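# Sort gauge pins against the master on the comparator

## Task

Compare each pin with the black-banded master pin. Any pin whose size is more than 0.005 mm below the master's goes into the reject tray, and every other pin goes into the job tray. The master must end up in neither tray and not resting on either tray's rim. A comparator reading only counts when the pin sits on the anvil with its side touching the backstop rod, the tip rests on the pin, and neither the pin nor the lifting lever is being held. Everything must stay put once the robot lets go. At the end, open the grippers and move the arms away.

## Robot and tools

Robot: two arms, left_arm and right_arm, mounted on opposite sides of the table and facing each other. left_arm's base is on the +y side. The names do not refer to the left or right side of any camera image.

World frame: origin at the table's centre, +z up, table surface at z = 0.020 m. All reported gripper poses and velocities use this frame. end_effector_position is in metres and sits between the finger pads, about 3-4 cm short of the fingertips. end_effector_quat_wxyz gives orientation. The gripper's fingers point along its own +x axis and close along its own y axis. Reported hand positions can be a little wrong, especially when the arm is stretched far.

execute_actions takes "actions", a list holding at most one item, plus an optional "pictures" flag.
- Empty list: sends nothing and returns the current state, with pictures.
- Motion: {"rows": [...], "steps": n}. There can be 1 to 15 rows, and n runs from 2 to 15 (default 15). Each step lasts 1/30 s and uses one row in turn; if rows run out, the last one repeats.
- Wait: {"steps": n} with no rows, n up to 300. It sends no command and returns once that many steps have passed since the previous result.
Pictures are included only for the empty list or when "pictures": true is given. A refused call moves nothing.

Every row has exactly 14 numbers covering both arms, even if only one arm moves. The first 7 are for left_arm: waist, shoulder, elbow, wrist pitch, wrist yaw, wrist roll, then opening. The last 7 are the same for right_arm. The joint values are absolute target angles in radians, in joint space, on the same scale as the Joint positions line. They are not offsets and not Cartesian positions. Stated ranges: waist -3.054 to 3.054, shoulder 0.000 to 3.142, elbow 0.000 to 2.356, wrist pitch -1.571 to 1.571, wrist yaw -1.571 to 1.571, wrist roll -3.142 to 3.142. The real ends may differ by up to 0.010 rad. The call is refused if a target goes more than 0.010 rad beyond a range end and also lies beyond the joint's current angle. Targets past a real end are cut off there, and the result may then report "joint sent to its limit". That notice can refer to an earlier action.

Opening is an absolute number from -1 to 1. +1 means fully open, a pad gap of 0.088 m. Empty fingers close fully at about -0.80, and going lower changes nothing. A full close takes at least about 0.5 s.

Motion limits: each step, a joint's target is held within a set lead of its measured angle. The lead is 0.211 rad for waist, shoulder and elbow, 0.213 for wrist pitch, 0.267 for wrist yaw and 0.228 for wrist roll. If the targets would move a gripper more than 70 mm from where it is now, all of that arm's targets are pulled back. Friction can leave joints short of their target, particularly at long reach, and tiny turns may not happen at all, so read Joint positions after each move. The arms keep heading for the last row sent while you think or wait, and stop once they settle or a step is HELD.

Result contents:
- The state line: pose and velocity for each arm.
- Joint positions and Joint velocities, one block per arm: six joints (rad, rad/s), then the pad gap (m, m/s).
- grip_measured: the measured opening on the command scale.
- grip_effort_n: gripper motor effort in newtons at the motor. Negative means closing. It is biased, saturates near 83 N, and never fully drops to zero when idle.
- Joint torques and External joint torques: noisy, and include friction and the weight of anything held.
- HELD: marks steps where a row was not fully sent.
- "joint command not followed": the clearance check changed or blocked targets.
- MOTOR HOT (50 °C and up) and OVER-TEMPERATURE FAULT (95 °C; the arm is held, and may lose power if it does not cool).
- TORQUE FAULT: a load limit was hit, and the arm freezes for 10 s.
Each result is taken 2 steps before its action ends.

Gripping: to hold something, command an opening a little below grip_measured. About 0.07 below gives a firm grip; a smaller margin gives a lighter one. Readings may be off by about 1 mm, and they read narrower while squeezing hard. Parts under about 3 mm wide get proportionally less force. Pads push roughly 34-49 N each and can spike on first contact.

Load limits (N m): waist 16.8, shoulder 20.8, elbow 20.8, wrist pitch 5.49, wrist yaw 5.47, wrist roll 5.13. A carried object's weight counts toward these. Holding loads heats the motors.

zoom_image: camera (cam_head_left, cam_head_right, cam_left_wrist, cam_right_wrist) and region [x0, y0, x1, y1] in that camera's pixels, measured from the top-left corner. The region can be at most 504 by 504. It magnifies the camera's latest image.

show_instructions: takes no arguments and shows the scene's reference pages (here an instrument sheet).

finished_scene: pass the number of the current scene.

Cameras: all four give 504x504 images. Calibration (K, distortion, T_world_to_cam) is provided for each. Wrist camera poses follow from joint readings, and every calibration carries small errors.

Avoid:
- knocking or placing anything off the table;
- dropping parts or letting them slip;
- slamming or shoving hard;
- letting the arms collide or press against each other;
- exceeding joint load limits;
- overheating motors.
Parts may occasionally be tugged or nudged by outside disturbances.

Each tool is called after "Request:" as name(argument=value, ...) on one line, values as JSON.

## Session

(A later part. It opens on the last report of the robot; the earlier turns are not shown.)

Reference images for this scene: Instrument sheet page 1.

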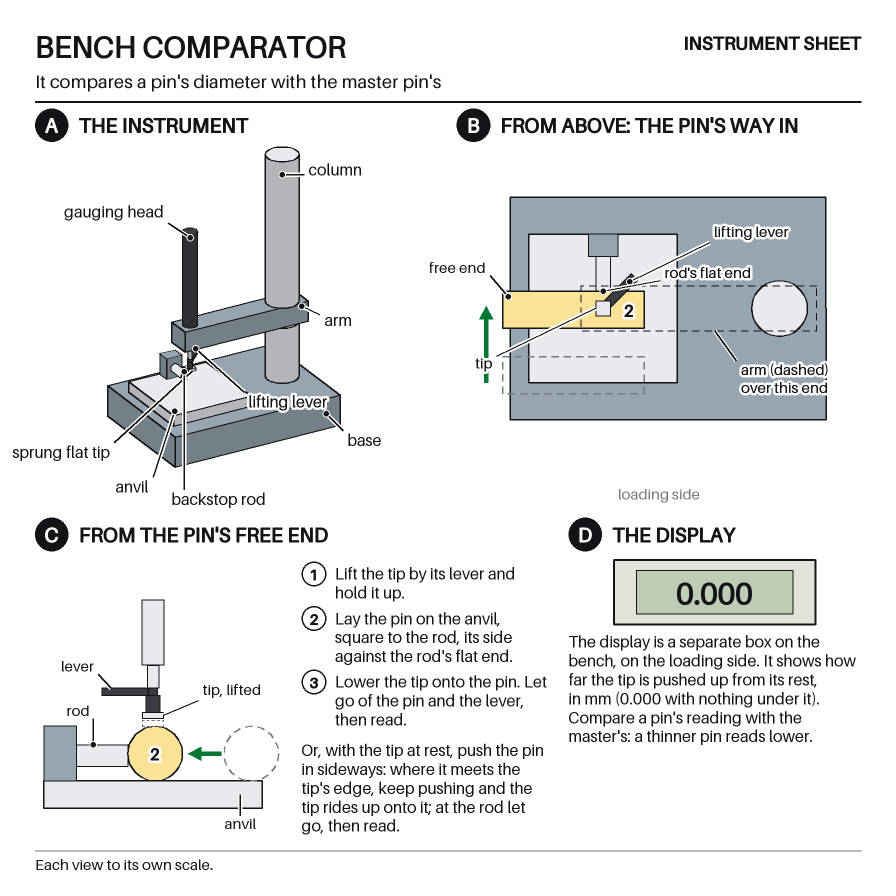

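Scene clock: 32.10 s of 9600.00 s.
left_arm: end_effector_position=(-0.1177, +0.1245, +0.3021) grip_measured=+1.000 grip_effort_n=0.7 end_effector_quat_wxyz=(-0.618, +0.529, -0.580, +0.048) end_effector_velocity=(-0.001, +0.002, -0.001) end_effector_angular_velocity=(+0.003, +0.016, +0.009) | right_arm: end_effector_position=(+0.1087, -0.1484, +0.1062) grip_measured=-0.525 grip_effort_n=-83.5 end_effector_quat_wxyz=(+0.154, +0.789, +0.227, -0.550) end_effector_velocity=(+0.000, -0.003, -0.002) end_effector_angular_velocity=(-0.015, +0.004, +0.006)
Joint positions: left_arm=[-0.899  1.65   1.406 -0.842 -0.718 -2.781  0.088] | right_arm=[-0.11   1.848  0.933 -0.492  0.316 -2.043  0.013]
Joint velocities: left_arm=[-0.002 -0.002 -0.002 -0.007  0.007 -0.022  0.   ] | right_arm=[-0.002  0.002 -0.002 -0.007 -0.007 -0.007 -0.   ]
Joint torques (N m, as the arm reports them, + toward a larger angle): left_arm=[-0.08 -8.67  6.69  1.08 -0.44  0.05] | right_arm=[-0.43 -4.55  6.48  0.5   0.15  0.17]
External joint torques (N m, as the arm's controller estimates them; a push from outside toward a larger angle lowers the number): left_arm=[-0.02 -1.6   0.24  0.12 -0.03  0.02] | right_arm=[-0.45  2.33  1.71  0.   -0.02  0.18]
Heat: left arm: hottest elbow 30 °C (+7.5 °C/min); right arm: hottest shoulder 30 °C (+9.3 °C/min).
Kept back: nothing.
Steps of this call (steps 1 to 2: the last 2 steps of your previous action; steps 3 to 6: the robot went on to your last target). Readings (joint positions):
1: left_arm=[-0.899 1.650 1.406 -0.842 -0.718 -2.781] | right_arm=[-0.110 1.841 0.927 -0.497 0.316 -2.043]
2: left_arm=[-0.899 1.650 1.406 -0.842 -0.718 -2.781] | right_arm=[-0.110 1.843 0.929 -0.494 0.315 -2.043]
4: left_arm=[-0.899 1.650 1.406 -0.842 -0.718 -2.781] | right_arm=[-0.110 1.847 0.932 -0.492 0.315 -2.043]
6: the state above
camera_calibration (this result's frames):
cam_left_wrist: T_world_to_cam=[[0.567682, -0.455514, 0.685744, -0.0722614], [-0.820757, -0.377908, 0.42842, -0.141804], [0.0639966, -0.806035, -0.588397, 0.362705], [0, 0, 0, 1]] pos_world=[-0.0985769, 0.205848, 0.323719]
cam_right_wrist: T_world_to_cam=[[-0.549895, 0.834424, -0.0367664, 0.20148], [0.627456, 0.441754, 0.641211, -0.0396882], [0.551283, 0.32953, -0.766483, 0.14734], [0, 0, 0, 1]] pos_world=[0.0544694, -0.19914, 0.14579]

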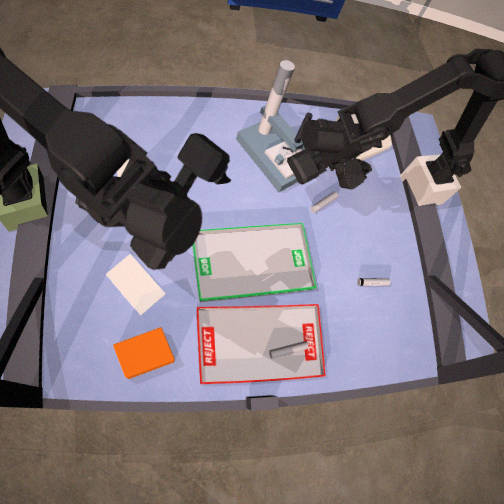

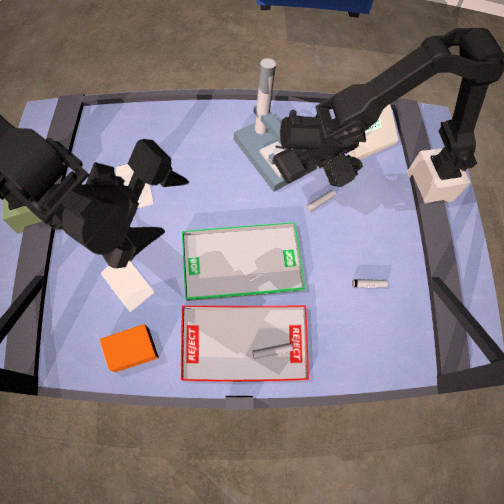

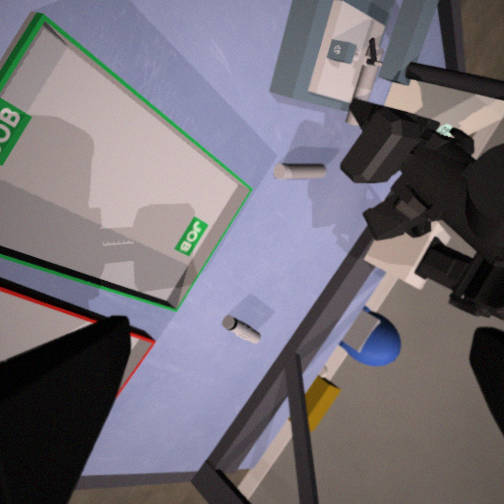

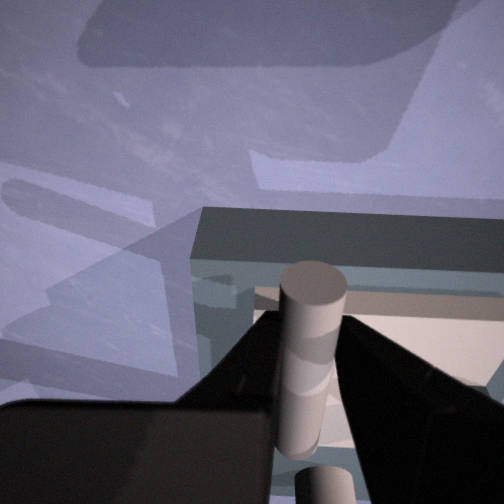

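Request:
execute_actions(actions=[{"rows":[[-0.899,1.65,1.406,-0.842,-0.718,-2.781,1,-0.108,1.871,0.934,-0.476,0.315,-2.03,-0.6],[-0.899,1.65,1.406,-0.842,-0.718,-2.781,1,-0.108,1.871,0.934,-0.476,0.315,-2.03,-0.6],[-0.899,1.65,1.406,-0.842,-0.718,-2.781,1,-0.108,1.871,0.934,-0.476,0.315,-2.03,-0.52],[-0.899,1.65,1.406,-0.842,-0.718,-2.781,1,-0.108,1.871,0.934,-0.476,0.315,-2.03,-0.47],[-0.899,1.65,1.406,-0.842,-0.718,-2.781,1,-0.108,1.871,0.934,-0.476,0.315,-2.03,-0.42],[-0.899,1.65,1.406,-0.842,-0.718,-2.781,1,-0.108,1.871,0.934,-0.476,0.315,-2.03,-0.42],[-0.899,1.65,1.406,-0.842,-0.718,-2.781,1,-0.108,1.871,0.934,-0.476,0.315,-2.03,-0.42],[-0.899,1.65,1.406,-0.842,-0.718,-2.781,1,-0.108,1.871,0.934,-0.476,0.315,-2.03,-0.42],[-0.899,1.65,1.406,-0.842,-0.718,-2.781,1,-0.108,1.871,0.934,-0.476,0.315,-2.03,-0.42],[-0.899,1.65,1.406,-0.842,-0.718,-2.781,1,-0.108,1.871,0.934,-0.476,0.315,-2.03,-0.42],[-0.899,1.65,1.406,-0.842,-0.718,-2.781,1,-0.108,1.871,0.934,-0.476,0.315,-2.03,-0.42],[-0.899,1.65,1.406,-0.842,-0.718,-2.781,1,-0.108,1.871,0.934,-0.476,0.315,-2.03,-0.46],[-0.899,1.65,1.406,-0.842,-0.718,-2.781,1,-0.108,1.871,0.934,-0.476,0.315,-2.03,-0.5],[-0.899,1.65,1.406,-0.842,-0.718,-2.781,1,-0.108,1.871,0.934,-0.476,0.315,-2.03,-0.54],[-0.899,1.65,1.406,-0.842,-0.718,-2.781,1,-0.108,1.871,0.934,-0.476,0.315,-2.03,-0.6]]}])

Request:
execute_actions(actions=[{"steps":5}])

Request:
execute_actions(actions=[{"rows":[[-0.899,1.65,1.406,-0.842,-0.718,-2.781,1,-0.104,1.876,0.952,-0.479,0.315,-2.03,-0.6],[-0.899,1.65,1.406,-0.842,-0.718,-2.781,1,-0.101,1.881,0.959,-0.481,0.315,-2.028,-0.6],[-0.899,1.65,1.406,-0.842,-0.718,-2.781,1,-0.098,1.886,0.967,-0.484,0.316,-2.026,-0.6],[-0.899,1.65,1.406,-0.842,-0.718,-2.781,1,-0.095,1.891,0.974,-0.486,0.316,-2.024,-0.6],[-0.899,1.65,1.406,-0.842,-0.718,-2.781,1,-0.092,1.896,0.982,-0.489,0.317,-2.022,-0.6],[-0.899,1.65,1.406,-0.842,-0.718,-2.781,1,-0.089,1.901,0.989,-0.491,0.317,-2.02,-0.6],[-0.899,1.65,1.406,-0.842,-0.718,-2.781,1,-0.086,1.906,0.996,-0.493,0.317,-2.018,-0.6],[-0.899,1.65,1.406,-0.842,-0.718,-2.781,1,-0.083,1.91,1.004,-0.496,0.318,-2.016,-0.6],[-0.899,1.65,1.406,-0.842,-0.718,-2.781,1,-0.08,1.915,1.011,-0.498,0.318,-2.014,-0.6],[-0.899,1.65,1.406,-0.842,-0.718,-2.781,1,-0.077,1.92,1.018,-0.5,0.318,-2.012,-0.6],[-0.899,1.65,1.406,-0.842,-0.718,-2.781,1,-0.074,1.925,1.026,-0.503,0.319,-2.01,-0.6],[-0.899,1.65,1.406,-0.842,-0.718,-2.781,1,-0.071,1.93,1.033,-0.505,0.319,-2.008,-0.6],[-0.899,1.65,1.406,-0.842,-0.718,-2.781,1,-0.068,1.935,1.041,-0.508,0.32,-2.006,-0.6],[-0.899,1.65,1.406,-0.842,-0.718,-2.781,1,-0.065,1.94,1.048,-0.51,0.32,-2.004,-0.6]]}])

Request:
execute_actions(actions=[{"steps":11}])

Request:
execute_actions(actions=[{"rows":[[-0.899,1.65,1.406,-0.842,-0.718,-2.781,1,-0.073,1.929,1.034,-0.514,0.323,-2.006,-0.6],[-0.899,1.65,1.406,-0.842,-0.718,-2.781,1,-0.073,1.929,1.034,-0.514,0.323,-2.006,-0.6],[-0.899,1.65,1.406,-0.842,-0.718,-2.781,1,-0.073,1.929,1.034,-0.514,0.323,-2.006,-0.52],[-0.899,1.65,1.406,-0.842,-0.718,-2.781,1,-0.073,1.929,1.034,-0.514,0.323,-2.006,-0.48],[-0.899,1.65,1.406,-0.842,-0.718,-2.781,1,-0.073,1.929,1.034,-0.514,0.323,-2.006,-0.44],[-0.899,1.65,1.406,-0.842,-0.718,-2.781,1,-0.073,1.929,1.034,-0.514,0.323,-2.006,-0.3]],"steps":8}])

Request:
execute_actions(actions=[{"steps":15}], pictures=true)

Request:
zoom_image(camera="cam_head_right", region=[350,105,400,155])

Scene clock: 33.23 s of 9600.00 s.
left_arm: end_effector_position=(-0.1177, +0.1245, +0.3021) grip_measured=+1.000 grip_effort_n=0.7 end_effector_quat_wxyz=(-0.618, +0.529, -0.580, +0.048) end_effector_velocity=(+0.001, +0.002, +0.000) end_effector_angular_velocity=(+0.009, -0.024, -0.014) | right_arm: end_effector_position=(+0.1087, -0.1466, +0.1024) grip_measured=-0.449 grip_effort_n=-17.4 end_effector_quat_wxyz=(+0.150, +0.790, +0.225, -0.551) end_effector_velocity=(-0.000, -0.002, -0.000) end_effector_angular_velocity=(-0.014, +0.002, +0.019)
Joint positions: left_arm=[-0.899  1.65   1.406 -0.842 -0.718 -2.781  0.088] | right_arm=[-0.11   1.862  0.933 -0.475  0.317 -2.034  0.017]
Joint velocities: left_arm=[-0.002 -0.002 -0.002 -0.007 -0.007  0.022  0.   ] | right_arm=[-0.002 -0.002 -0.002 -0.007 -0.007 -0.022 -0.026]
Joint torques (N m, as the arm reports them, + toward a larger angle): left_arm=[-0.07 -8.66  6.7   1.08 -0.44  0.05] | right_arm=[ 0.29 -5.16  5.31  0.15  0.11  0.18]
External joint torques (N m, as the arm's controller estimates them; a push from outside toward a larger angle lowers the number): left_arm=[-0.06 -1.69  0.33  0.14 -0.03  0.01] | right_arm=[ 0.29  1.87  0.49 -0.39 -0.06  0.19]
Heat: left arm: hottest elbow 30 °C (+7.2 °C/min); right arm: hottest shoulder 30 °C (+9.0 °C/min).
Steps of this call (steps 1 to 21: the robot went on to your last target; steps 22 to 34: the first 13 steps of this action). Readings (joint positions):
22: left_arm=[-0.899 1.650 1.406 -0.842 -0.718 -2.781] | right_arm=[-0.110 1.849 0.933 -0.492 0.316 -2.041]
23: left_arm=[-0.899 1.650 1.406 -0.842 -0.718 -2.781] | right_arm=[-0.110 1.850 0.933 -0.492 0.316 -2.039]
25: left_arm=[-0.899 1.650 1.406 -0.842 -0.718 -2.781] | right_arm=[-0.110 1.851 0.933 -0.491 0.316 -2.036]
29: left_arm=[-0.899 1.650 1.406 -0.842 -0.718 -2.781] | right_arm=[-0.110 1.855 0.933 -0.476 0.317 -2.035]
34: the state above

Scene clock: 33.40 s of 9600.00 s.
left_arm: end_effector_position=(-0.1177, +0.1245, +0.3021) grip_measured=+1.000 grip_effort_n=0.7 end_effector_quat_wxyz=(-0.618, +0.529, -0.580, +0.048) end_effector_velocity=(-0.001, +0.002, -0.003) end_effector_angular_velocity=(+0.016, -0.007, -0.011) | right_arm: end_effector_position=(+0.1087, -0.1467, +0.1024) grip_measured=-0.519 grip_effort_n=-83.5 end_effector_quat_wxyz=(+0.150, +0.790, +0.225, -0.551) end_effector_velocity=(+0.002, +0.000, -0.001) end_effector_angular_velocity=(+0.001, -0.008, +0.003)
Joint positions: left_arm=[-0.899  1.65   1.406 -0.842 -0.718 -2.781  0.088] | right_arm=[-0.11   1.862  0.933 -0.476  0.316 -2.034  0.014]
Joint velocities: left_arm=[-0.002  0.002 -0.002 -0.007  0.007  0.007  0.   ] | right_arm=[-0.002  0.002 -0.002  0.007  0.007 -0.007 -0.   ]
Joint torques (N m, as the arm reports them, + toward a larger angle): left_arm=[-0.07 -8.64  6.67  1.08 -0.44  0.05] | right_arm=[ 0.27 -5.15  5.31  0.18  0.11  0.18]
External joint torques (N m, as the arm's controller estimates them; a push from outside toward a larger angle lowers the number): left_arm=[-0.07 -1.66  0.27  0.13 -0.03  0.01] | right_arm=[ 0.32  1.77  0.61 -0.33 -0.07  0.18]
Heat: left arm: hottest elbow 30 °C (+7.2 °C/min); right arm: hottest shoulder 30 °C (+9.0 °C/min).
Kept back: nothing.
Steps of this call (steps 1 to 2: the last 2 steps of your previous action; steps 3 to 5: the robot went on to your last target). Readings (joint positions):
1: left_arm=[-0.899 1.650 1.406 -0.842 -0.718 -2.781] | right_arm=[-0.110 1.862 0.933 -0.475 0.316 -2.034]
2: left_arm=[-0.899 1.650 1.406 -0.842 -0.718 -2.781] | right_arm=[-0.110 1.862 0.933 -0.475 0.316 -2.034]
4: left_arm=[-0.899 1.650 1.406 -0.842 -0.718 -2.781] | right_arm=[-0.110 1.862 0.933 -0.476 0.316 -2.034]
5: the state above

Scene clock: 33.83 s of 9600.00 s.
left_arm: end_effector_position=(-0.1177, +0.1245, +0.3021) grip_measured=+1.000 grip_effort_n=0.7 end_effector_quat_wxyz=(-0.618, +0.529, -0.580, +0.048) end_effector_velocity=(+0.003, +0.001, +0.000) end_effector_angular_velocity=(+0.004, -0.014, +0.001) | right_arm: end_effector_position=(+0.0978, -0.1304, +0.1035) grip_measured=-0.519 grip_effort_n=-83.5 end_effector_quat_wxyz=(+0.151, +0.789, +0.229, -0.549) end_effector_velocity=(-0.025, +0.043, +0.002) end_effector_angular_velocity=(+0.015, -0.012, +0.014)
Joint positions: left_arm=[-0.899  1.65   1.406 -0.842 -0.718 -2.781  0.088] | right_arm=[-0.082  1.913  1.009 -0.504  0.321 -2.015  0.014]
Joint velocities: left_arm=[ 0.002 -0.002 -0.002 -0.007 -0.007  0.007  0.   ] | right_arm=[ 0.066  0.134  0.198 -0.066  0.022  0.051 -0.   ]
Joint torques (N m, as the arm reports them, + toward a larger angle): left_arm=[-0.08 -8.64  6.69  1.08 -0.44  0.05] | right_arm=[ 1.02 -5.34  6.95  0.34  0.09  0.16]
External joint torques (N m, as the arm's controller estimates them; a push from outside toward a larger angle lowers the number): left_arm=[-0.16 -1.63  0.3   0.14 -0.01  0.01] | right_arm=[ 0.96  2.04  1.95 -0.25 -0.08  0.15]
Heat: left arm: hottest elbow 30 °C (+7.1 °C/min); right arm: hottest shoulder 30 °C (+8.9 °C/min).
Steps of this call (steps 1 to 13: the first 13 steps of this action). Readings (joint positions):
1: left_arm=[-0.899 1.650 1.406 -0.842 -0.718 -2.781] | right_arm=[-0.110 1.862 0.934 -0.476 0.316 -2.034]
2: left_arm=[-0.899 1.650 1.406 -0.842 -0.718 -2.781] | right_arm=[-0.110 1.864 0.936 -0.479 0.317 -2.034]
4: left_arm=[-0.899 1.650 1.406 -0.842 -0.718 -2.781] | right_arm=[-0.108 1.870 0.946 -0.482 0.317 -2.032]
8: left_arm=[-0.899 1.650 1.406 -0.842 -0.718 -2.781] | right_arm=[-0.096 1.889 0.975 -0.488 0.317 -2.025]
13: the state above

Scene clock: 34.20 s of 9600.00 s.
left_arm: end_effector_position=(-0.1177, +0.1245, +0.3021) grip_measured=+1.000 grip_effort_n=0.7 end_effector_quat_wxyz=(-0.618, +0.529, -0.580, +0.048) end_effector_velocity=(+0.000, +0.004, -0.003) end_effector_angular_velocity=(+0.015, -0.016, +0.001) | right_arm: end_effector_position=(+0.0948, -0.1257, +0.1037) grip_measured=-0.519 grip_effort_n=-83.5 end_effector_quat_wxyz=(+0.151, +0.790, +0.229, -0.549) end_effector_velocity=(+0.001, -0.005, -0.001) end_effector_angular_velocity=(-0.016, +0.008, -0.022)
Joint positions: left_arm=[-0.899  1.65   1.406 -0.842 -0.718 -2.781  0.088] | right_arm=[-0.074  1.928  1.033 -0.514  0.324 -2.006  0.014]
Joint velocities: left_arm=[-0.007  0.002 -0.002 -0.022 -0.007 -0.007  0.   ] | right_arm=[-0.002 -0.002 -0.002 -0.022 -0.007  0.022 -0.   ]
Joint torques (N m, as the arm reports them, + toward a larger angle): left_arm=[-0.08 -8.65  6.68  1.08 -0.44  0.05] | right_arm=[ 1.04 -5.34  7.05  0.45  0.01  0.08]
External joint torques (N m, as the arm's controller estimates them; a push from outside toward a larger angle lowers the number): left_arm=[-0.04 -1.68  0.3   0.14 -0.03  0.01] | right_arm=[ 1.03  2.21  2.19 -0.07 -0.16  0.08]
Heat: left arm: hottest elbow 30 °C (+7.0 °C/min); right arm: hottest shoulder 30 °C (+8.8 °C/min).
Kept back: nothing.
Steps of this call (steps 1 to 2: the last 2 steps of your previous action; steps 3 to 11: the robot went on to your last target). Readings (joint positions):
1: left_arm=[-0.899 1.650 1.406 -0.842 -0.718 -2.781] | right_arm=[-0.080 1.917 1.016 -0.506 0.321 -2.013]
2: left_arm=[-0.899 1.650 1.406 -0.842 -0.718 -2.781] | right_arm=[-0.077 1.921 1.023 -0.507 0.321 -2.011]
4: left_arm=[-0.899 1.650 1.406 -0.842 -0.718 -2.781] | right_arm=[-0.074 1.926 1.030 -0.511 0.324 -2.007]
8: left_arm=[-0.899 1.650 1.406 -0.842 -0.718 -2.781] | right_arm=[-0.074 1.928 1.033 -0.514 0.324 -2.006]
11: the state above

Scene clock: 34.40 s of 9600.00 s.
left_arm: end_effector_position=(-0.1177, +0.1245, +0.3021) grip_measured=+1.000 grip_effort_n=0.7 end_effector_quat_wxyz=(-0.618, +0.529, -0.580, +0.048) end_effector_velocity=(+0.005, +0.000, +0.000) end_effector_angular_velocity=(-0.000, -0.005, +0.016) | right_arm: end_effector_position=(+0.0950, -0.1259, +0.1037) grip_measured=-0.461 grip_effort_n=8.6 end_effector_quat_wxyz=(+0.151, +0.790, +0.229, -0.548) end_effector_velocity=(-0.000, -0.002, +0.001) end_effector_angular_velocity=(-0.008, +0.020, +0.003)
Joint positions: left_arm=[-0.899  1.65   1.406 -0.842 -0.718 -2.781  0.088] | right_arm=[-0.074  1.928  1.033 -0.515  0.325 -2.006  0.016]
Joint velocities: left_arm=[ 0.007 -0.002 -0.002 -0.007 -0.007 -0.007  0.   ] | right_arm=[-0.007 -0.007 -0.002 -0.007 -0.022 -0.007  0.08 ]
Joint torques (N m, as the arm reports them, + toward a larger angle): left_arm=[-0.06 -8.65  6.7   1.08 -0.44  0.06] | right_arm=[ 0.24 -6.45  5.53  0.26  0.11  0.  ]
External joint torques (N m, as the arm's controller estimates them; a push from outside toward a larger angle lowers the number): left_arm=[-0.1  -1.56  0.25  0.13 -0.01  0.02] | right_arm=[ 0.22  1.08  0.68 -0.25 -0.07  0.01]
Heat: left arm: hottest elbow 30 °C (+7.0 °C/min); right arm: hottest shoulder 30 °C (+8.7 °C/min).
Steps of this call (steps 1 to 6: the first 6 steps of this action). Readings (joint positions):
1: left_arm=[-0.899 1.650 1.406 -0.842 -0.718 -2.781] | right_arm=[-0.074 1.928 1.033 -0.515 0.324 -2.006]
2: left_arm=[-0.899 1.650 1.406 -0.842 -0.718 -2.781] | right_arm=[-0.074 1.928 1.033 -0.515 0.324 -2.006]
4: left_arm=[-0.899 1.650 1.406 -0.842 -0.718 -2.781] | right_arm=[-0.074 1.928 1.033 -0.515 0.324 -2.006]
6: the state above

Scene clock: 34.90 s of 9600.00 s.
left_arm: end_effector_position=(-0.1177, +0.1245, +0.3021) grip_measured=+1.000 grip_effort_n=0.7 end_effector_quat_wxyz=(-0.618, +0.529, -0.580, +0.048) end_effector_velocity=(+0.003, +0.001, +0.002) end_effector_angular_velocity=(-0.004, -0.002, +0.011) | right_arm: end_effector_position=(+0.0950, -0.1259, +0.1037) grip_measured=-0.304 grip_effort_n=16.0 end_effector_quat_wxyz=(+0.151, +0.790, +0.229, -0.548) end_effector_velocity=(+0.001, -0.005, -0.001) end_effector_angular_velocity=(-0.021, +0.005, -0.008)
Joint positions: left_arm=[-0.899  1.65   1.406 -0.842 -0.718 -2.781  0.088] | right_arm=[-0.074  1.928  1.033 -0.515  0.325 -2.006  0.024]
Joint velocities: left_arm=[ 0.002 -0.007 -0.002 -0.007 -0.007 -0.007  0.   ] | right_arm=[-0.002 -0.002 -0.002 -0.022 -0.007  0.007  0.   ]
Joint torques (N m, as the arm reports them, + toward a larger angle): left_arm=[-0.07 -8.65  6.7   1.09 -0.44  0.05] | right_arm=[ 0.16 -6.5   5.45  0.23  0.11  0.  ]
External joint torques (N m, as the arm's controller estimates them; a push from outside toward a larger angle lowers the number): left_arm=[-0.11 -1.59  0.28  0.14 -0.02  0.01] | right_arm=[ 0.16  0.97  0.66 -0.27 -0.06  0.  ]
Heat: left arm: hottest elbow 30 °C (+6.9 °C/min); right arm: hottest shoulder 30 °C (+8.6 °C/min).
Kept back: nothing.
Steps of this call (steps 1 to 2: the last 2 steps of your previous action; steps 3 to 15: the robot went on to your last target). Readings (joint positions):
1: left_arm=[-0.899 1.650 1.406 -0.842 -0.718 -2.781] | right_arm=[-0.074 1.928 1.033 -0.515 0.325 -2.006]
2: left_arm=[-0.899 1.650 1.406 -0.842 -0.718 -2.781] | right_arm=[-0.074 1.928 1.033 -0.515 0.325 -2.006]
4: left_arm=[-0.899 1.650 1.406 -0.842 -0.718 -2.781] | right_arm=[-0.074 1.928 1.033 -0.515 0.325 -2.006]
8: left_arm=[-0.899 1.650 1.406 -0.842 -0.718 -2.781] | right_arm=[-0.074 1.928 1.033 -0.515 0.325 -2.006]
15: the state above
All arms were judged still, so your last target was given up. Only a new action makes them travel on or press farther. Fingers that are still opening or closing keep moving.
camera_calibration (this result's frames):
cam_left_wrist: T_world_to_cam=[[0.567682, -0.455514, 0.685744, -0.0722614], [-0.820757, -0.377908, 0.42842, -0.141804], [0.0639966, -0.806035, -0.588397, 0.362705], [0, 0, 0, 1]] pos_world=[-0.0985769, 0.205848, 0.323719]
cam_right_wrist: T_world_to_cam=[[-0.550194, 0.834448, -0.0313538, 0.174507], [0.625702, 0.43684, 0.646273, -0.0403792], [0.552978, 0.335957, -0.762462, 0.145858], [0, 0, 0, 1]] pos_world=[0.0406221, -0.17698, 0.142779]

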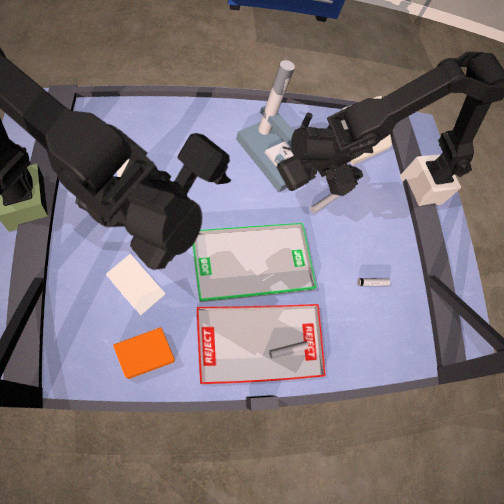

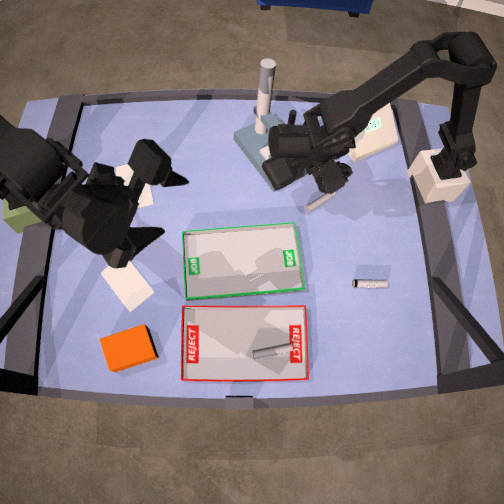

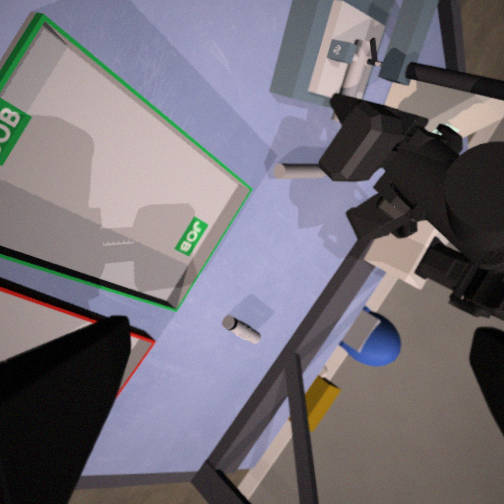

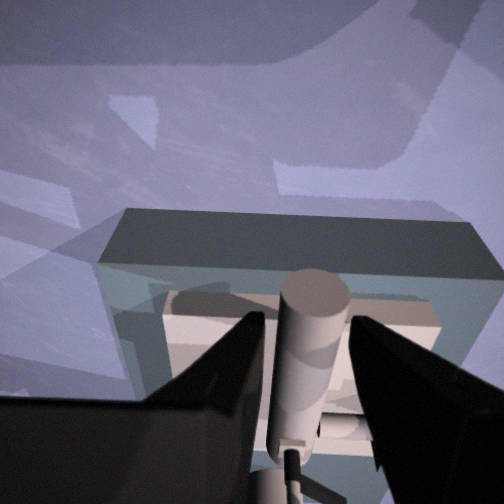

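Region (350, 105, 400, 155) of cam_head_right's 504x504 image, scaled by 10.080, with more detail than that image has.

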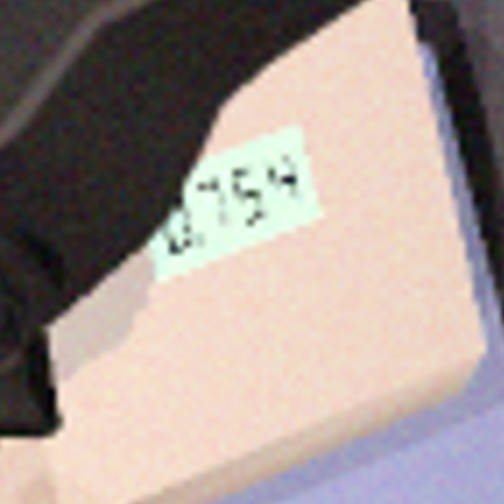

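Request:
execute_actions(actions=[{"rows":[[-0.899,1.65,1.406,-0.842,-0.718,-2.781,1,-0.073,1.929,1.034,-0.514,0.323,-2.006,-0.38],[-0.899,1.65,1.406,-0.842,-0.718,-2.781,1,-0.073,1.929,1.034,-0.514,0.323,-2.006,-0.43],[-0.899,1.65,1.406,-0.842,-0.718,-2.781,1,-0.073,1.929,1.034,-0.514,0.323,-2.006,-0.46],[-0.899,1.65,1.406,-0.842,-0.718,-2.781,1,-0.073,1.929,1.034,-0.514,0.323,-2.006,-0.5],[-0.899,1.65,1.406,-0.842,-0.718,-2.781,1,-0.073,1.929,1.034,-0.514,0.323,-2.006,-0.54],[-0.899,1.65,1.406,-0.842,-0.718,-2.781,1,-0.073,1.929,1.034,-0.514,0.323,-2.006,-0.6]],"steps":10}])

Request:
execute_actions(actions=[{"rows":[[-0.899,1.65,1.406,-0.842,-0.718,-2.781,1,-0.078,1.915,1.018,-0.512,0.323,-2.01,-0.6],[-0.899,1.65,1.406,-0.842,-0.718,-2.781,1,-0.082,1.906,1.007,-0.51,0.323,-2.013,-0.6],[-0.899,1.65,1.406,-0.842,-0.718,-2.781,1,-0.086,1.897,0.996,-0.508,0.323,-2.016,-0.6],[-0.899,1.65,1.406,-0.842,-0.718,-2.781,1,-0.09,1.888,0.985,-0.506,0.323,-2.019,-0.6],[-0.899,1.65,1.406,-0.842,-0.718,-2.781,1,-0.094,1.879,0.974,-0.504,0.323,-2.022,-0.6],[-0.899,1.65,1.406,-0.842,-0.718,-2.781,1,-0.098,1.87,0.963,-0.502,0.323,-2.025,-0.6],[-0.899,1.65,1.406,-0.842,-0.718,-2.781,1,-0.102,1.862,0.952,-0.5,0.323,-2.028,-0.6],[-0.899,1.65,1.406,-0.842,-0.718,-2.781,1,-0.106,1.853,0.941,-0.498,0.323,-2.031,-0.6],[-0.899,1.65,1.406,-0.842,-0.718,-2.781,1,-0.11,1.845,0.931,-0.496,0.323,-2.034,-0.6],[-0.899,1.65,1.406,-0.842,-0.718,-2.781,1,-0.11,1.837,0.921,-0.498,0.323,-2.038,-0.6],[-0.899,1.65,1.406,-0.842,-0.718,-2.781,1,-0.11,1.82,0.905,-0.503,0.323,-2.038,-0.6],[-0.899,1.65,1.406,-0.842,-0.718,-2.781,1,-0.11,1.79,0.885,-0.515,0.323,-2.038,-0.6],[-0.899,1.65,1.406,-0.842,-0.718,-2.781,1,-0.11,1.76,0.87,-0.53,0.323,-2.038,-0.6],[-0.899,1.65,1.406,-0.842,-0.718,-2.781,1,-0.11,1.72,0.85,-0.55,0.323,-2.038,-0.6],[-0.899,1.65,1.406,-0.842,-0.718,-2.781,1,-0.11,1.68,0.83,-0.57,0.323,-2.038,-0.6]]}])

Request:
execute_actions(actions=[{"rows":[[-0.899,1.65,1.406,-0.842,-0.718,-2.781,1,-0.11,1.63,0.81,-0.595,0.323,-2.038,-0.6],[-0.899,1.65,1.406,-0.842,-0.718,-2.781,1,-0.11,1.595,0.79,-0.61,0.323,-2.038,-0.6],[-0.899,1.65,1.406,-0.842,-0.718,-2.781,1,-0.09,1.595,0.79,-0.61,0.323,-2.038,-0.6],[-0.899,1.65,1.406,-0.842,-0.718,-2.781,1,-0.05,1.595,0.79,-0.61,0.323,-2.038,-0.6],[-0.899,1.65,1.406,-0.842,-0.718,-2.781,1,0,1.595,0.79,-0.61,0.323,-2.038,-0.6],[-0.899,1.65,1.406,-0.842,-0.718,-2.781,1,0.05,1.595,0.79,-0.61,0.323,-2.038,-0.6],[-0.899,1.65,1.406,-0.842,-0.718,-2.781,1,0.1,1.595,0.79,-0.61,0.323,-2.038,-0.6],[-0.899,1.65,1.406,-0.842,-0.718,-2.781,1,0.15,1.595,0.79,-0.61,0.323,-2.038,-0.6],[-0.899,1.65,1.406,-0.842,-0.718,-2.781,1,0.2,1.595,0.79,-0.61,0.323,-2.038,-0.6],[-0.899,1.65,1.406,-0.842,-0.718,-2.781,1,0.25,1.61,0.82,-0.62,0.323,-2.05,-0.6],[-0.899,1.65,1.406,-0.842,-0.718,-2.781,1,0.3,1.645,0.87,-0.63,0.323,-2.05,-0.6],[-0.899,1.65,1.406,-0.842,-0.718,-2.781,1,0.33,1.68,0.92,-0.645,0.323,-2.05,-0.6],[-0.899,1.65,1.406,-0.842,-0.718,-2.781,1,0.35,1.715,0.97,-0.66,0.323,-2.05,-0.6],[-0.899,1.65,1.406,-0.842,-0.718,-2.781,1,0.35,1.75,1.02,-0.675,0.323,-2.05,-0.6],[-0.899,1.65,1.406,-0.842,-0.718,-2.781,1,0.35,1.785,1.07,-0.69,0.323,-2.05,-0.6]]}])

Request:
execute_actions(actions=[{"rows":[[-0.899,1.65,1.406,-0.842,-0.718,-2.781,1,0.35,1.82,1.12,-0.705,0.323,-2.05,-0.6],[-0.899,1.65,1.406,-0.842,-0.718,-2.781,1,0.35,1.855,1.17,-0.72,0.323,-2.05,-0.6],[-0.899,1.65,1.406,-0.842,-0.718,-2.781,1,0.35,1.89,1.22,-0.735,0.323,-2.05,-0.6],[-0.899,1.65,1.406,-0.842,-0.718,-2.781,1,0.35,1.925,1.27,-0.75,0.323,-2.05,-0.6],[-0.899,1.65,1.406,-0.842,-0.718,-2.781,1,0.35,1.96,1.32,-0.765,0.323,-2.05,-0.6],[-0.899,1.65,1.406,-0.842,-0.718,-2.781,1,0.35,2.0,1.37,-0.78,0.323,-2.05,-0.6],[-0.899,1.65,1.406,-0.842,-0.718,-2.781,1,0.35,2.04,1.42,-0.79,0.323,-2.05,-0.6],[-0.899,1.65,1.406,-0.842,-0.718,-2.781,1,0.35,2.08,1.47,-0.8,0.323,-2.05,-0.6],[-0.899,1.65,1.406,-0.842,-0.718,-2.781,1,0.35,2.12,1.52,-0.81,0.323,-2.05,-0.6],[-0.899,1.65,1.406,-0.842,-0.718,-2.781,1,0.35,2.16,1.57,-0.82,0.323,-2.05,-0.6],[-0.899,1.65,1.406,-0.842,-0.718,-2.781,1,0.35,2.2,1.62,-0.83,0.323,-2.05,-0.6],[-0.899,1.65,1.406,-0.842,-0.718,-2.781,1,0.35,2.24,1.67,-0.84,0.323,-2.05,-0.6],[-0.899,1.65,1.406,-0.842,-0.718,-2.781,1,0.35,2.28,1.72,-0.84,0.323,-2.05,-0.6],[-0.899,1.65,1.406,-0.842,-0.718,-2.781,1,0.35,2.31,1.75,-0.84,0.323,-2.05,-0.6],[-0.899,1.65,1.406,-0.842,-0.718,-2.781,1,0.35,2.34,1.772,-0.835,0.323,-2.05,-0.6]]}])

Request:
execute_actions(actions=[{"steps":9}], pictures=true)

Scene clock: 35.97 s of 9600.00 s.
left_arm: end_effector_position=(-0.1177, +0.1245, +0.3021) grip_measured=+1.000 grip_effort_n=0.7 end_effector_quat_wxyz=(-0.618, +0.529, -0.580, +0.048) end_effector_velocity=(+0.005, +0.003, +0.001) end_effector_angular_velocity=(+0.012, -0.020, +0.001) | right_arm: end_effector_position=(+0.0950, -0.1260, +0.1037) grip_measured=-0.518 grip_effort_n=-83.5 end_effector_quat_wxyz=(+0.152, +0.790, +0.229, -0.548) end_effector_velocity=(-0.002, -0.005, -0.002) end_effector_angular_velocity=(-0.027, +0.017, +0.008)
Joint positions: left_arm=[-0.899  1.65   1.406 -0.842 -0.718 -2.781  0.088] | right_arm=[-0.074  1.928  1.033 -0.516  0.325 -2.006  0.014]
Joint velocities: left_arm=[ 0.002 -0.007 -0.002 -0.022 -0.007  0.007  0.   ] | right_arm=[-0.002 -0.002 -0.002 -0.022 -0.022 -0.007 -0.   ]
Joint torques (N m, as the arm reports them, + toward a larger angle): left_arm=[-0.07 -8.63  6.68  1.08 -0.43  0.06] | right_arm=[ 0.15 -6.52  5.48  0.29  0.12  0.  ]
External joint torques (N m, as the arm's controller estimates them; a push from outside toward a larger angle lowers the number): left_arm=[-0.14 -1.56  0.27  0.15 -0.01  0.02] | right_arm=[ 0.15  1.03  0.6  -0.23 -0.06  0.01]
Heat: left arm: hottest elbow 30 °C (+6.7 °C/min); right arm: hottest shoulder 30 °C (+8.3 °C/min).
Steps of this call (steps 1 to 24: nothing new was sent; steps 25 to 32: the first 8 steps of this action). Readings (joint positions):
25: left_arm=[-0.899 1.650 1.406 -0.842 -0.718 -2.781] | right_arm=[-0.074 1.928 1.033 -0.515 0.325 -2.006]
26: left_arm=[-0.899 1.650 1.406 -0.842 -0.718 -2.781] | right_arm=[-0.074 1.928 1.033 -0.515 0.325 -2.006]
28: left_arm=[-0.899 1.650 1.406 -0.842 -0.718 -2.781] | right_arm=[-0.074 1.928 1.033 -0.515 0.325 -2.006]
32: the state above

Scene clock: 36.47 s of 9600.00 s.
left_arm: end_effector_position=(-0.1177, +0.1245, +0.3021) grip_measured=+1.000 grip_effort_n=0.7 end_effector_quat_wxyz=(-0.618, +0.529, -0.580, +0.048) end_effector_velocity=(+0.001, -0.001, +0.003) end_effector_angular_velocity=(-0.025, +0.003, +0.022) | right_arm: end_effector_position=(+0.1093, -0.1555, +0.1071) grip_measured=-0.518 grip_effort_n=-83.5 end_effector_quat_wxyz=(+0.156, +0.791, +0.220, -0.549) end_effector_velocity=(+0.024, -0.160, +0.056) end_effector_angular_velocity=(-0.174, -0.020, +0.027)
Joint positions: left_arm=[-0.899  1.65   1.406 -0.842 -0.718 -2.781  0.088] | right_arm=[-0.106  1.831  0.916 -0.506  0.323 -2.031  0.014]
Joint velocities: left_arm=[-0.002 -0.002 -0.002  0.007 -0.022 -0.022  0.   ] | right_arm=[-0.022 -0.569 -0.457 -0.271 -0.007 -0.051 -0.   ]
Joint torques (N m, as the arm reports them, + toward a larger angle): left_arm=[-0.08 -8.65  6.7   1.08 -0.44  0.05] | right_arm=[-0.25 -8.13  4.38 -0.07  0.19 -0.17]
External joint torques (N m, as the arm's controller estimates them; a push from outside toward a larger angle lowers the number): left_arm=[-0.09 -1.61  0.25  0.12 -0.02  0.01] | right_arm=[-0.34 -0.71 -0.33 -0.42  0.01 -0.16]
Heat: left arm: hottest elbow 30 °C (+6.6 °C/min); right arm: hottest shoulder 30 °C (+8.2 °C/min).
Steps of this call (steps 1 to 2: the last 2 steps of your previous action; steps 3 to 15: the first 13 steps of this action). Readings (joint positions):
3: left_arm=[-0.899 1.650 1.406 -0.842 -0.718 -2.781] | right_arm=[-0.074 1.928 1.033 -0.516 0.325 -2.006]
4: left_arm=[-0.899 1.650 1.406 -0.842 -0.718 -2.781] | right_arm=[-0.074 1.926 1.031 -0.515 0.325 -2.006]
6: left_arm=[-0.899 1.650 1.406 -0.842 -0.718 -2.781] | right_arm=[-0.076 1.917 1.019 -0.509 0.323 -2.009]
10: left_arm=[-0.899 1.650 1.406 -0.842 -0.718 -2.781] | right_arm=[-0.091 1.886 0.977 -0.507 0.323 -2.019]
15: the state above

Scene clock: 36.97 s of 9600.00 s.
left_arm: end_effector_position=(-0.1177, +0.1245, +0.3021) grip_measured=+1.000 grip_effort_n=0.7 end_effector_quat_wxyz=(-0.618, +0.529, -0.580, +0.048) end_effector_velocity=(+0.001, +0.002, +0.000) end_effector_angular_velocity=(-0.005, +0.005, +0.016) | right_arm: end_effector_position=(+0.0081, -0.2012, +0.1406) grip_measured=-0.518 grip_effort_n=-83.5 end_effector_quat_wxyz=(+0.262, +0.735, +0.362, -0.510) end_effector_velocity=(-0.413, +0.092, +0.039) end_effector_angular_velocity=(-0.052, +0.006, +1.174)
Joint positions: left_arm=[-0.899  1.65   1.406 -0.842 -0.718 -2.781  0.088] | right_arm=[ 0.261  1.646  0.855 -0.639  0.32  -2.043  0.014]
Joint velocities: left_arm=[-0.002 -0.002 -0.002 -0.007 -0.007 -0.022  0.   ] | right_arm=[ 1.121  0.725  0.984 -0.286 -0.037 -0.051 -0.   ]
Joint torques (N m, as the arm reports them, + toward a larger angle): left_arm=[-0.07 -8.67  6.7   1.08 -0.43  0.05] | right_arm=[-0.7  -4.22  8.92  0.48  0.34 -0.16]
External joint torques (N m, as the arm's controller estimates them; a push from outside toward a larger angle lowers the number): left_arm=[-0.1  -1.63  0.25  0.12 -0.01  0.01] | right_arm=[ 0.04  1.47  2.71 -0.4   0.03 -0.17]
Heat: left arm: hottest elbow 30 °C (+6.5 °C/min); right arm: hottest shoulder 30 °C (+8.1 °C/min).
Steps of this call (steps 1 to 2: the last 2 steps of your previous action; steps 3 to 15: the first 13 steps of this action). Readings (joint positions):
3: left_arm=[-0.899 1.650 1.406 -0.842 -0.718 -2.781] | right_arm=[-0.106 1.744 0.863 -0.548 0.322 -2.033]
4: left_arm=[-0.899 1.650 1.406 -0.842 -0.718 -2.781] | right_arm=[-0.106 1.706 0.844 -0.567 0.322 -2.033]
6: left_arm=[-0.899 1.650 1.406 -0.842 -0.718 -2.781] | right_arm=[-0.101 1.643 0.817 -0.594 0.324 -2.033]
10: left_arm=[-0.899 1.650 1.406 -0.842 -0.718 -2.781] | right_arm=[0.024 1.609 0.806 -0.602 0.327 -2.033]
15: the state above

Scene clock: 37.47 s of 9600.00 s.
left_arm: end_effector_position=(-0.1177, +0.1245, +0.3021) grip_measured=+1.000 grip_effort_n=0.7 end_effector_quat_wxyz=(-0.618, +0.529, -0.580, +0.048) end_effector_velocity=(+0.001, +0.002, +0.002) end_effector_angular_velocity=(-0.004, -0.002, +0.006) | right_arm: end_effector_position=(-0.0985, -0.0782, +0.1425) grip_measured=-0.518 grip_effort_n=-83.5 end_effector_quat_wxyz=(+0.275, +0.717, +0.400, -0.500) end_effector_velocity=(-0.153, +0.234, -0.111) end_effector_angular_velocity=(-0.007, +0.003, +0.015)
Joint positions: left_arm=[-0.899  1.65   1.406 -0.842 -0.718 -2.781  0.088] | right_arm=[ 0.346  2.168  1.581 -0.819  0.318 -2.046  0.014]
Joint velocities: left_arm=[-0.002 -0.007 -0.002 -0.007 -0.007 -0.007  0.   ] | right_arm=[ 0.007  1.175  1.443 -0.271 -0.007 -0.007 -0.   ]
Joint torques (N m, as the arm reports them, + toward a larger angle): left_arm=[-0.07 -8.65  6.68  1.08 -0.44  0.05] | right_arm=[ 0.44 -7.67  7.56  0.08  0.37 -0.17]
External joint torques (N m, as the arm's controller estimates them; a push from outside toward a larger angle lowers the number): left_arm=[-0.07 -1.56  0.22  0.13 -0.02  0.01] | right_arm=[ 0.43  1.98  2.01 -0.46  0.21 -0.17]
Heat: left arm: hottest elbow 30 °C (+6.4 °C/min); right arm: hottest shoulder 30 °C (+8.0 °C/min).
Steps of this call (steps 1 to 2: the last 2 steps of your previous action; steps 3 to 15: the first 13 steps of this action). Readings (joint positions):
3: left_arm=[-0.899 1.650 1.406 -0.842 -0.718 -2.781] | right_arm=[0.331 1.735 0.985 -0.668 0.317 -2.045]
4: left_arm=[-0.899 1.650 1.406 -0.842 -0.718 -2.781] | right_arm=[0.339 1.766 1.035 -0.681 0.317 -2.045]
6: left_arm=[-0.899 1.650 1.406 -0.842 -0.718 -2.781] | right_arm=[0.345 1.831 1.135 -0.709 0.317 -2.045]
10: left_arm=[-0.899 1.650 1.406 -0.842 -0.718 -2.781] | right_arm=[0.345 1.971 1.332 -0.766 0.318 -2.046]
15: the state above

Scene clock: 37.77 s of 9600.00 s.
left_arm: end_effector_position=(-0.1177, +0.1245, +0.3021) grip_measured=+1.000 grip_effort_n=0.7 end_effector_quat_wxyz=(-0.618, +0.529, -0.580, +0.048) end_effector_velocity=(-0.001, +0.002, +0.000) end_effector_angular_velocity=(-0.010, +0.015, +0.020) | right_arm: end_effector_position=(-0.1156, -0.0519, +0.1152) grip_measured=-0.518 grip_effort_n=-83.5 end_effector_quat_wxyz=(+0.281, +0.717, +0.397, -0.499) end_effector_velocity=(-0.007, +0.011, -0.006) end_effector_angular_velocity=(+0.001, +0.008, +0.006)
Joint positions: left_arm=[-0.899  1.65   1.406 -0.842 -0.718 -2.781  0.088] | right_arm=[ 0.347  2.333  1.747 -0.833  0.318 -2.046  0.014]
Joint velocities: left_arm=[-0.007 -0.002 -0.002 -0.007 -0.007 -0.037  0.   ] | right_arm=[-0.002  0.051  0.066 -0.007 -0.007 -0.007 -0.   ]
Joint torques (N m, as the arm reports them, + toward a larger angle): left_arm=[-0.08 -8.65  6.69  1.08 -0.44  0.05] | right_arm=[ 0.38 -9.31  8.22  0.09  0.37 -0.18]
External joint torques (N m, as the arm's controller estimates them; a push from outside toward a larger angle lowers the number): left_arm=[-0.04 -1.61  0.24  0.12 -0.02  0.02] | right_arm=[ 0.46  2.23  2.25 -0.45  0.17 -0.17]
Heat: left arm: hottest elbow 30 °C (+6.4 °C/min); right arm: hottest shoulder 30 °C (+7.9 °C/min).
Kept back: nothing.
Steps of this call (steps 1 to 2: the last 2 steps of your previous action; steps 3 to 9: the robot went on to your last target). Readings (joint positions):
1: left_arm=[-0.899 1.650 1.406 -0.842 -0.718 -2.781] | right_arm=[0.346 2.206 1.627 -0.824 0.318 -2.046]
2: left_arm=[-0.899 1.650 1.406 -0.842 -0.718 -2.781] | right_arm=[0.346 2.242 1.668 -0.825 0.318 -2.046]
4: left_arm=[-0.899 1.650 1.406 -0.842 -0.718 -2.781] | right_arm=[0.346 2.293 1.721 -0.825 0.318 -2.046]
8: left_arm=[-0.899 1.650 1.406 -0.842 -0.718 -2.781] | right_arm=[0.347 2.330 1.745 -0.833 0.318 -2.046]
9: the state above
camera_calibration (this result's frames):
cam_left_wrist: T_world_to_cam=[[0.567682, -0.455514, 0.685744, -0.0722614], [-0.820757, -0.377908, 0.42842, -0.141804], [0.0639966, -0.806035, -0.588397, 0.362705], [0, 0, 0, 1]] pos_world=[-0.0985769, 0.205848, 0.323719]
cam_right_wrist: T_world_to_cam=[[-0.862525, 0.503568, -0.0496956, -0.0538858], [0.360463, 0.680382, 0.63808, 0.0345238], [0.355129, 0.532447, -0.768364, 0.23417], [0, 0, 0, 1]] pos_world=[-0.142083, -0.121037, 0.155221]

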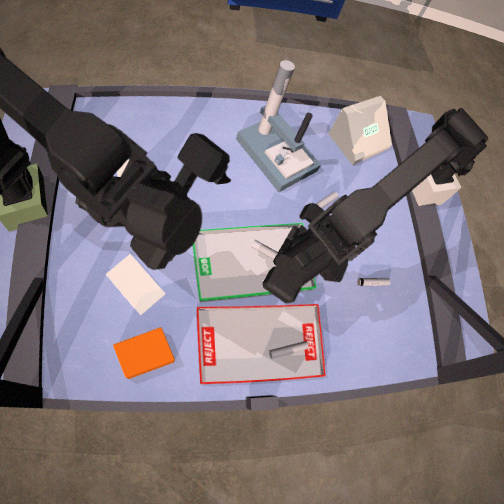

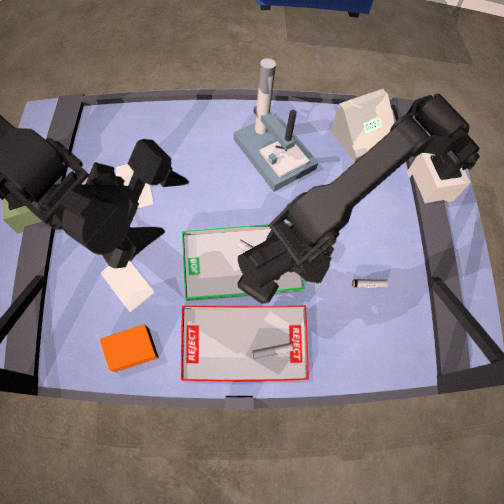

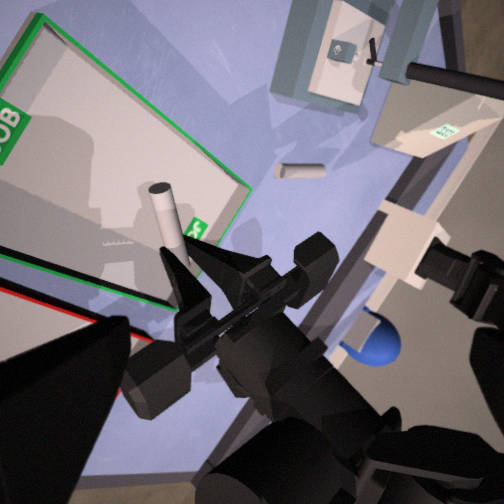

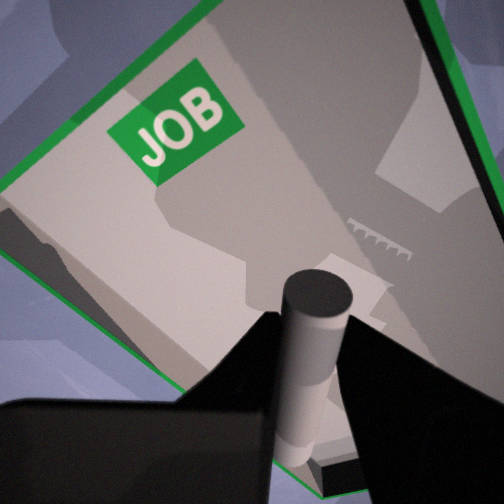

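Request:
execute_actions(actions=[{"rows":[[-0.899,1.65,1.406,-0.842,-0.718,-2.781,1,0.35,2.355,1.772,-0.82,0.323,-2.05,-0.6],[-0.899,1.65,1.406,-0.842,-0.718,-2.781,1,0.35,2.37,1.772,-0.805,0.323,-2.05,-0.6],[-0.899,1.65,1.406,-0.842,-0.718,-2.781,1,0.35,2.385,1.772,-0.79,0.323,-2.05,-0.6],[-0.899,1.65,1.406,-0.842,-0.718,-2.781,1,0.35,2.4,1.772,-0.775,0.323,-2.05,-0.6],[-0.899,1.65,1.406,-0.842,-0.718,-2.781,1,0.35,2.412,1.772,-0.762,0.323,-2.05,-0.6],[-0.899,1.65,1.406,-0.842,-0.718,-2.781,1,0.35,2.422,1.772,-0.752,0.323,-2.05,-0.6],[-0.899,1.65,1.406,-0.842,-0.718,-2.781,1,0.35,2.43,1.772,-0.745,0.323,-2.05,-0.6]],"steps":15}])

Scene clock: 38.30 s of 9600.00 s.
left_arm: end_effector_position=(-0.1177, +0.1245, +0.3021) grip_measured=+1.000 grip_effort_n=0.7 end_effector_quat_wxyz=(-0.618, +0.529, -0.580, +0.048) end_effector_velocity=(+0.001, +0.002, +0.000) end_effector_angular_velocity=(-0.000, -0.005, +0.006) | right_arm: end_effector_position=(-0.1212, -0.0428, +0.0788) grip_measured=-0.518 grip_effort_n=-83.5 end_effector_quat_wxyz=(+0.279, +0.718, +0.397, -0.499) end_effector_velocity=(-0.005, +0.008, -0.000) end_effector_angular_velocity=(+0.034, +0.029, +0.006)
Joint positions: left_arm=[-0.899  1.65   1.406 -0.842 -0.718 -2.781  0.088] | right_arm=[ 0.347  2.429  1.766 -0.753  0.319 -2.046  0.014]
Joint velocities: left_arm=[-0.002 -0.002 -0.002 -0.007 -0.007 -0.007  0.   ] | right_arm=[-0.002  0.002 -0.002  0.051 -0.007 -0.007 -0.   ]
Joint torques (N m, as the arm reports them, + toward a larger angle): left_arm=[-0.06 -8.64  6.69  1.08 -0.43  0.05] | right_arm=[ 0.39 -9.88  6.58  0.45  0.35 -0.17]
External joint torques (N m, as the arm's controller estimates them; a push from outside toward a larger angle lowers the number): left_arm=[-0.06 -1.6   0.24  0.12 -0.02  0.01] | right_arm=[ 0.39  1.99  0.72 -0.08  0.17 -0.17]
Heat: left arm: hottest elbow 30 °C (+6.3 °C/min); right arm: hottest shoulder 31 °C (+9.4 °C/min).
Steps of this call (steps 1 to 3: the robot went on to your last target; steps 4 to 16: the first 13 steps of this action). Readings (joint positions):
4: left_arm=[-0.899 1.650 1.406 -0.842 -0.718 -2.781] | right_arm=[0.347 2.335 1.757 -0.833 0.318 -2.046]
5: left_arm=[-0.899 1.650 1.406 -0.842 -0.718 -2.781] | right_arm=[0.347 2.337 1.758 -0.830 0.318 -2.046]
7: left_arm=[-0.899 1.650 1.406 -0.842 -0.718 -2.781] | right_arm=[0.347 2.352 1.763 -0.806 0.319 -2.046]
11: left_arm=[-0.899 1.650 1.406 -0.842 -0.718 -2.781] | right_arm=[0.347 2.399 1.766 -0.766 0.319 -2.046]
16: the state above


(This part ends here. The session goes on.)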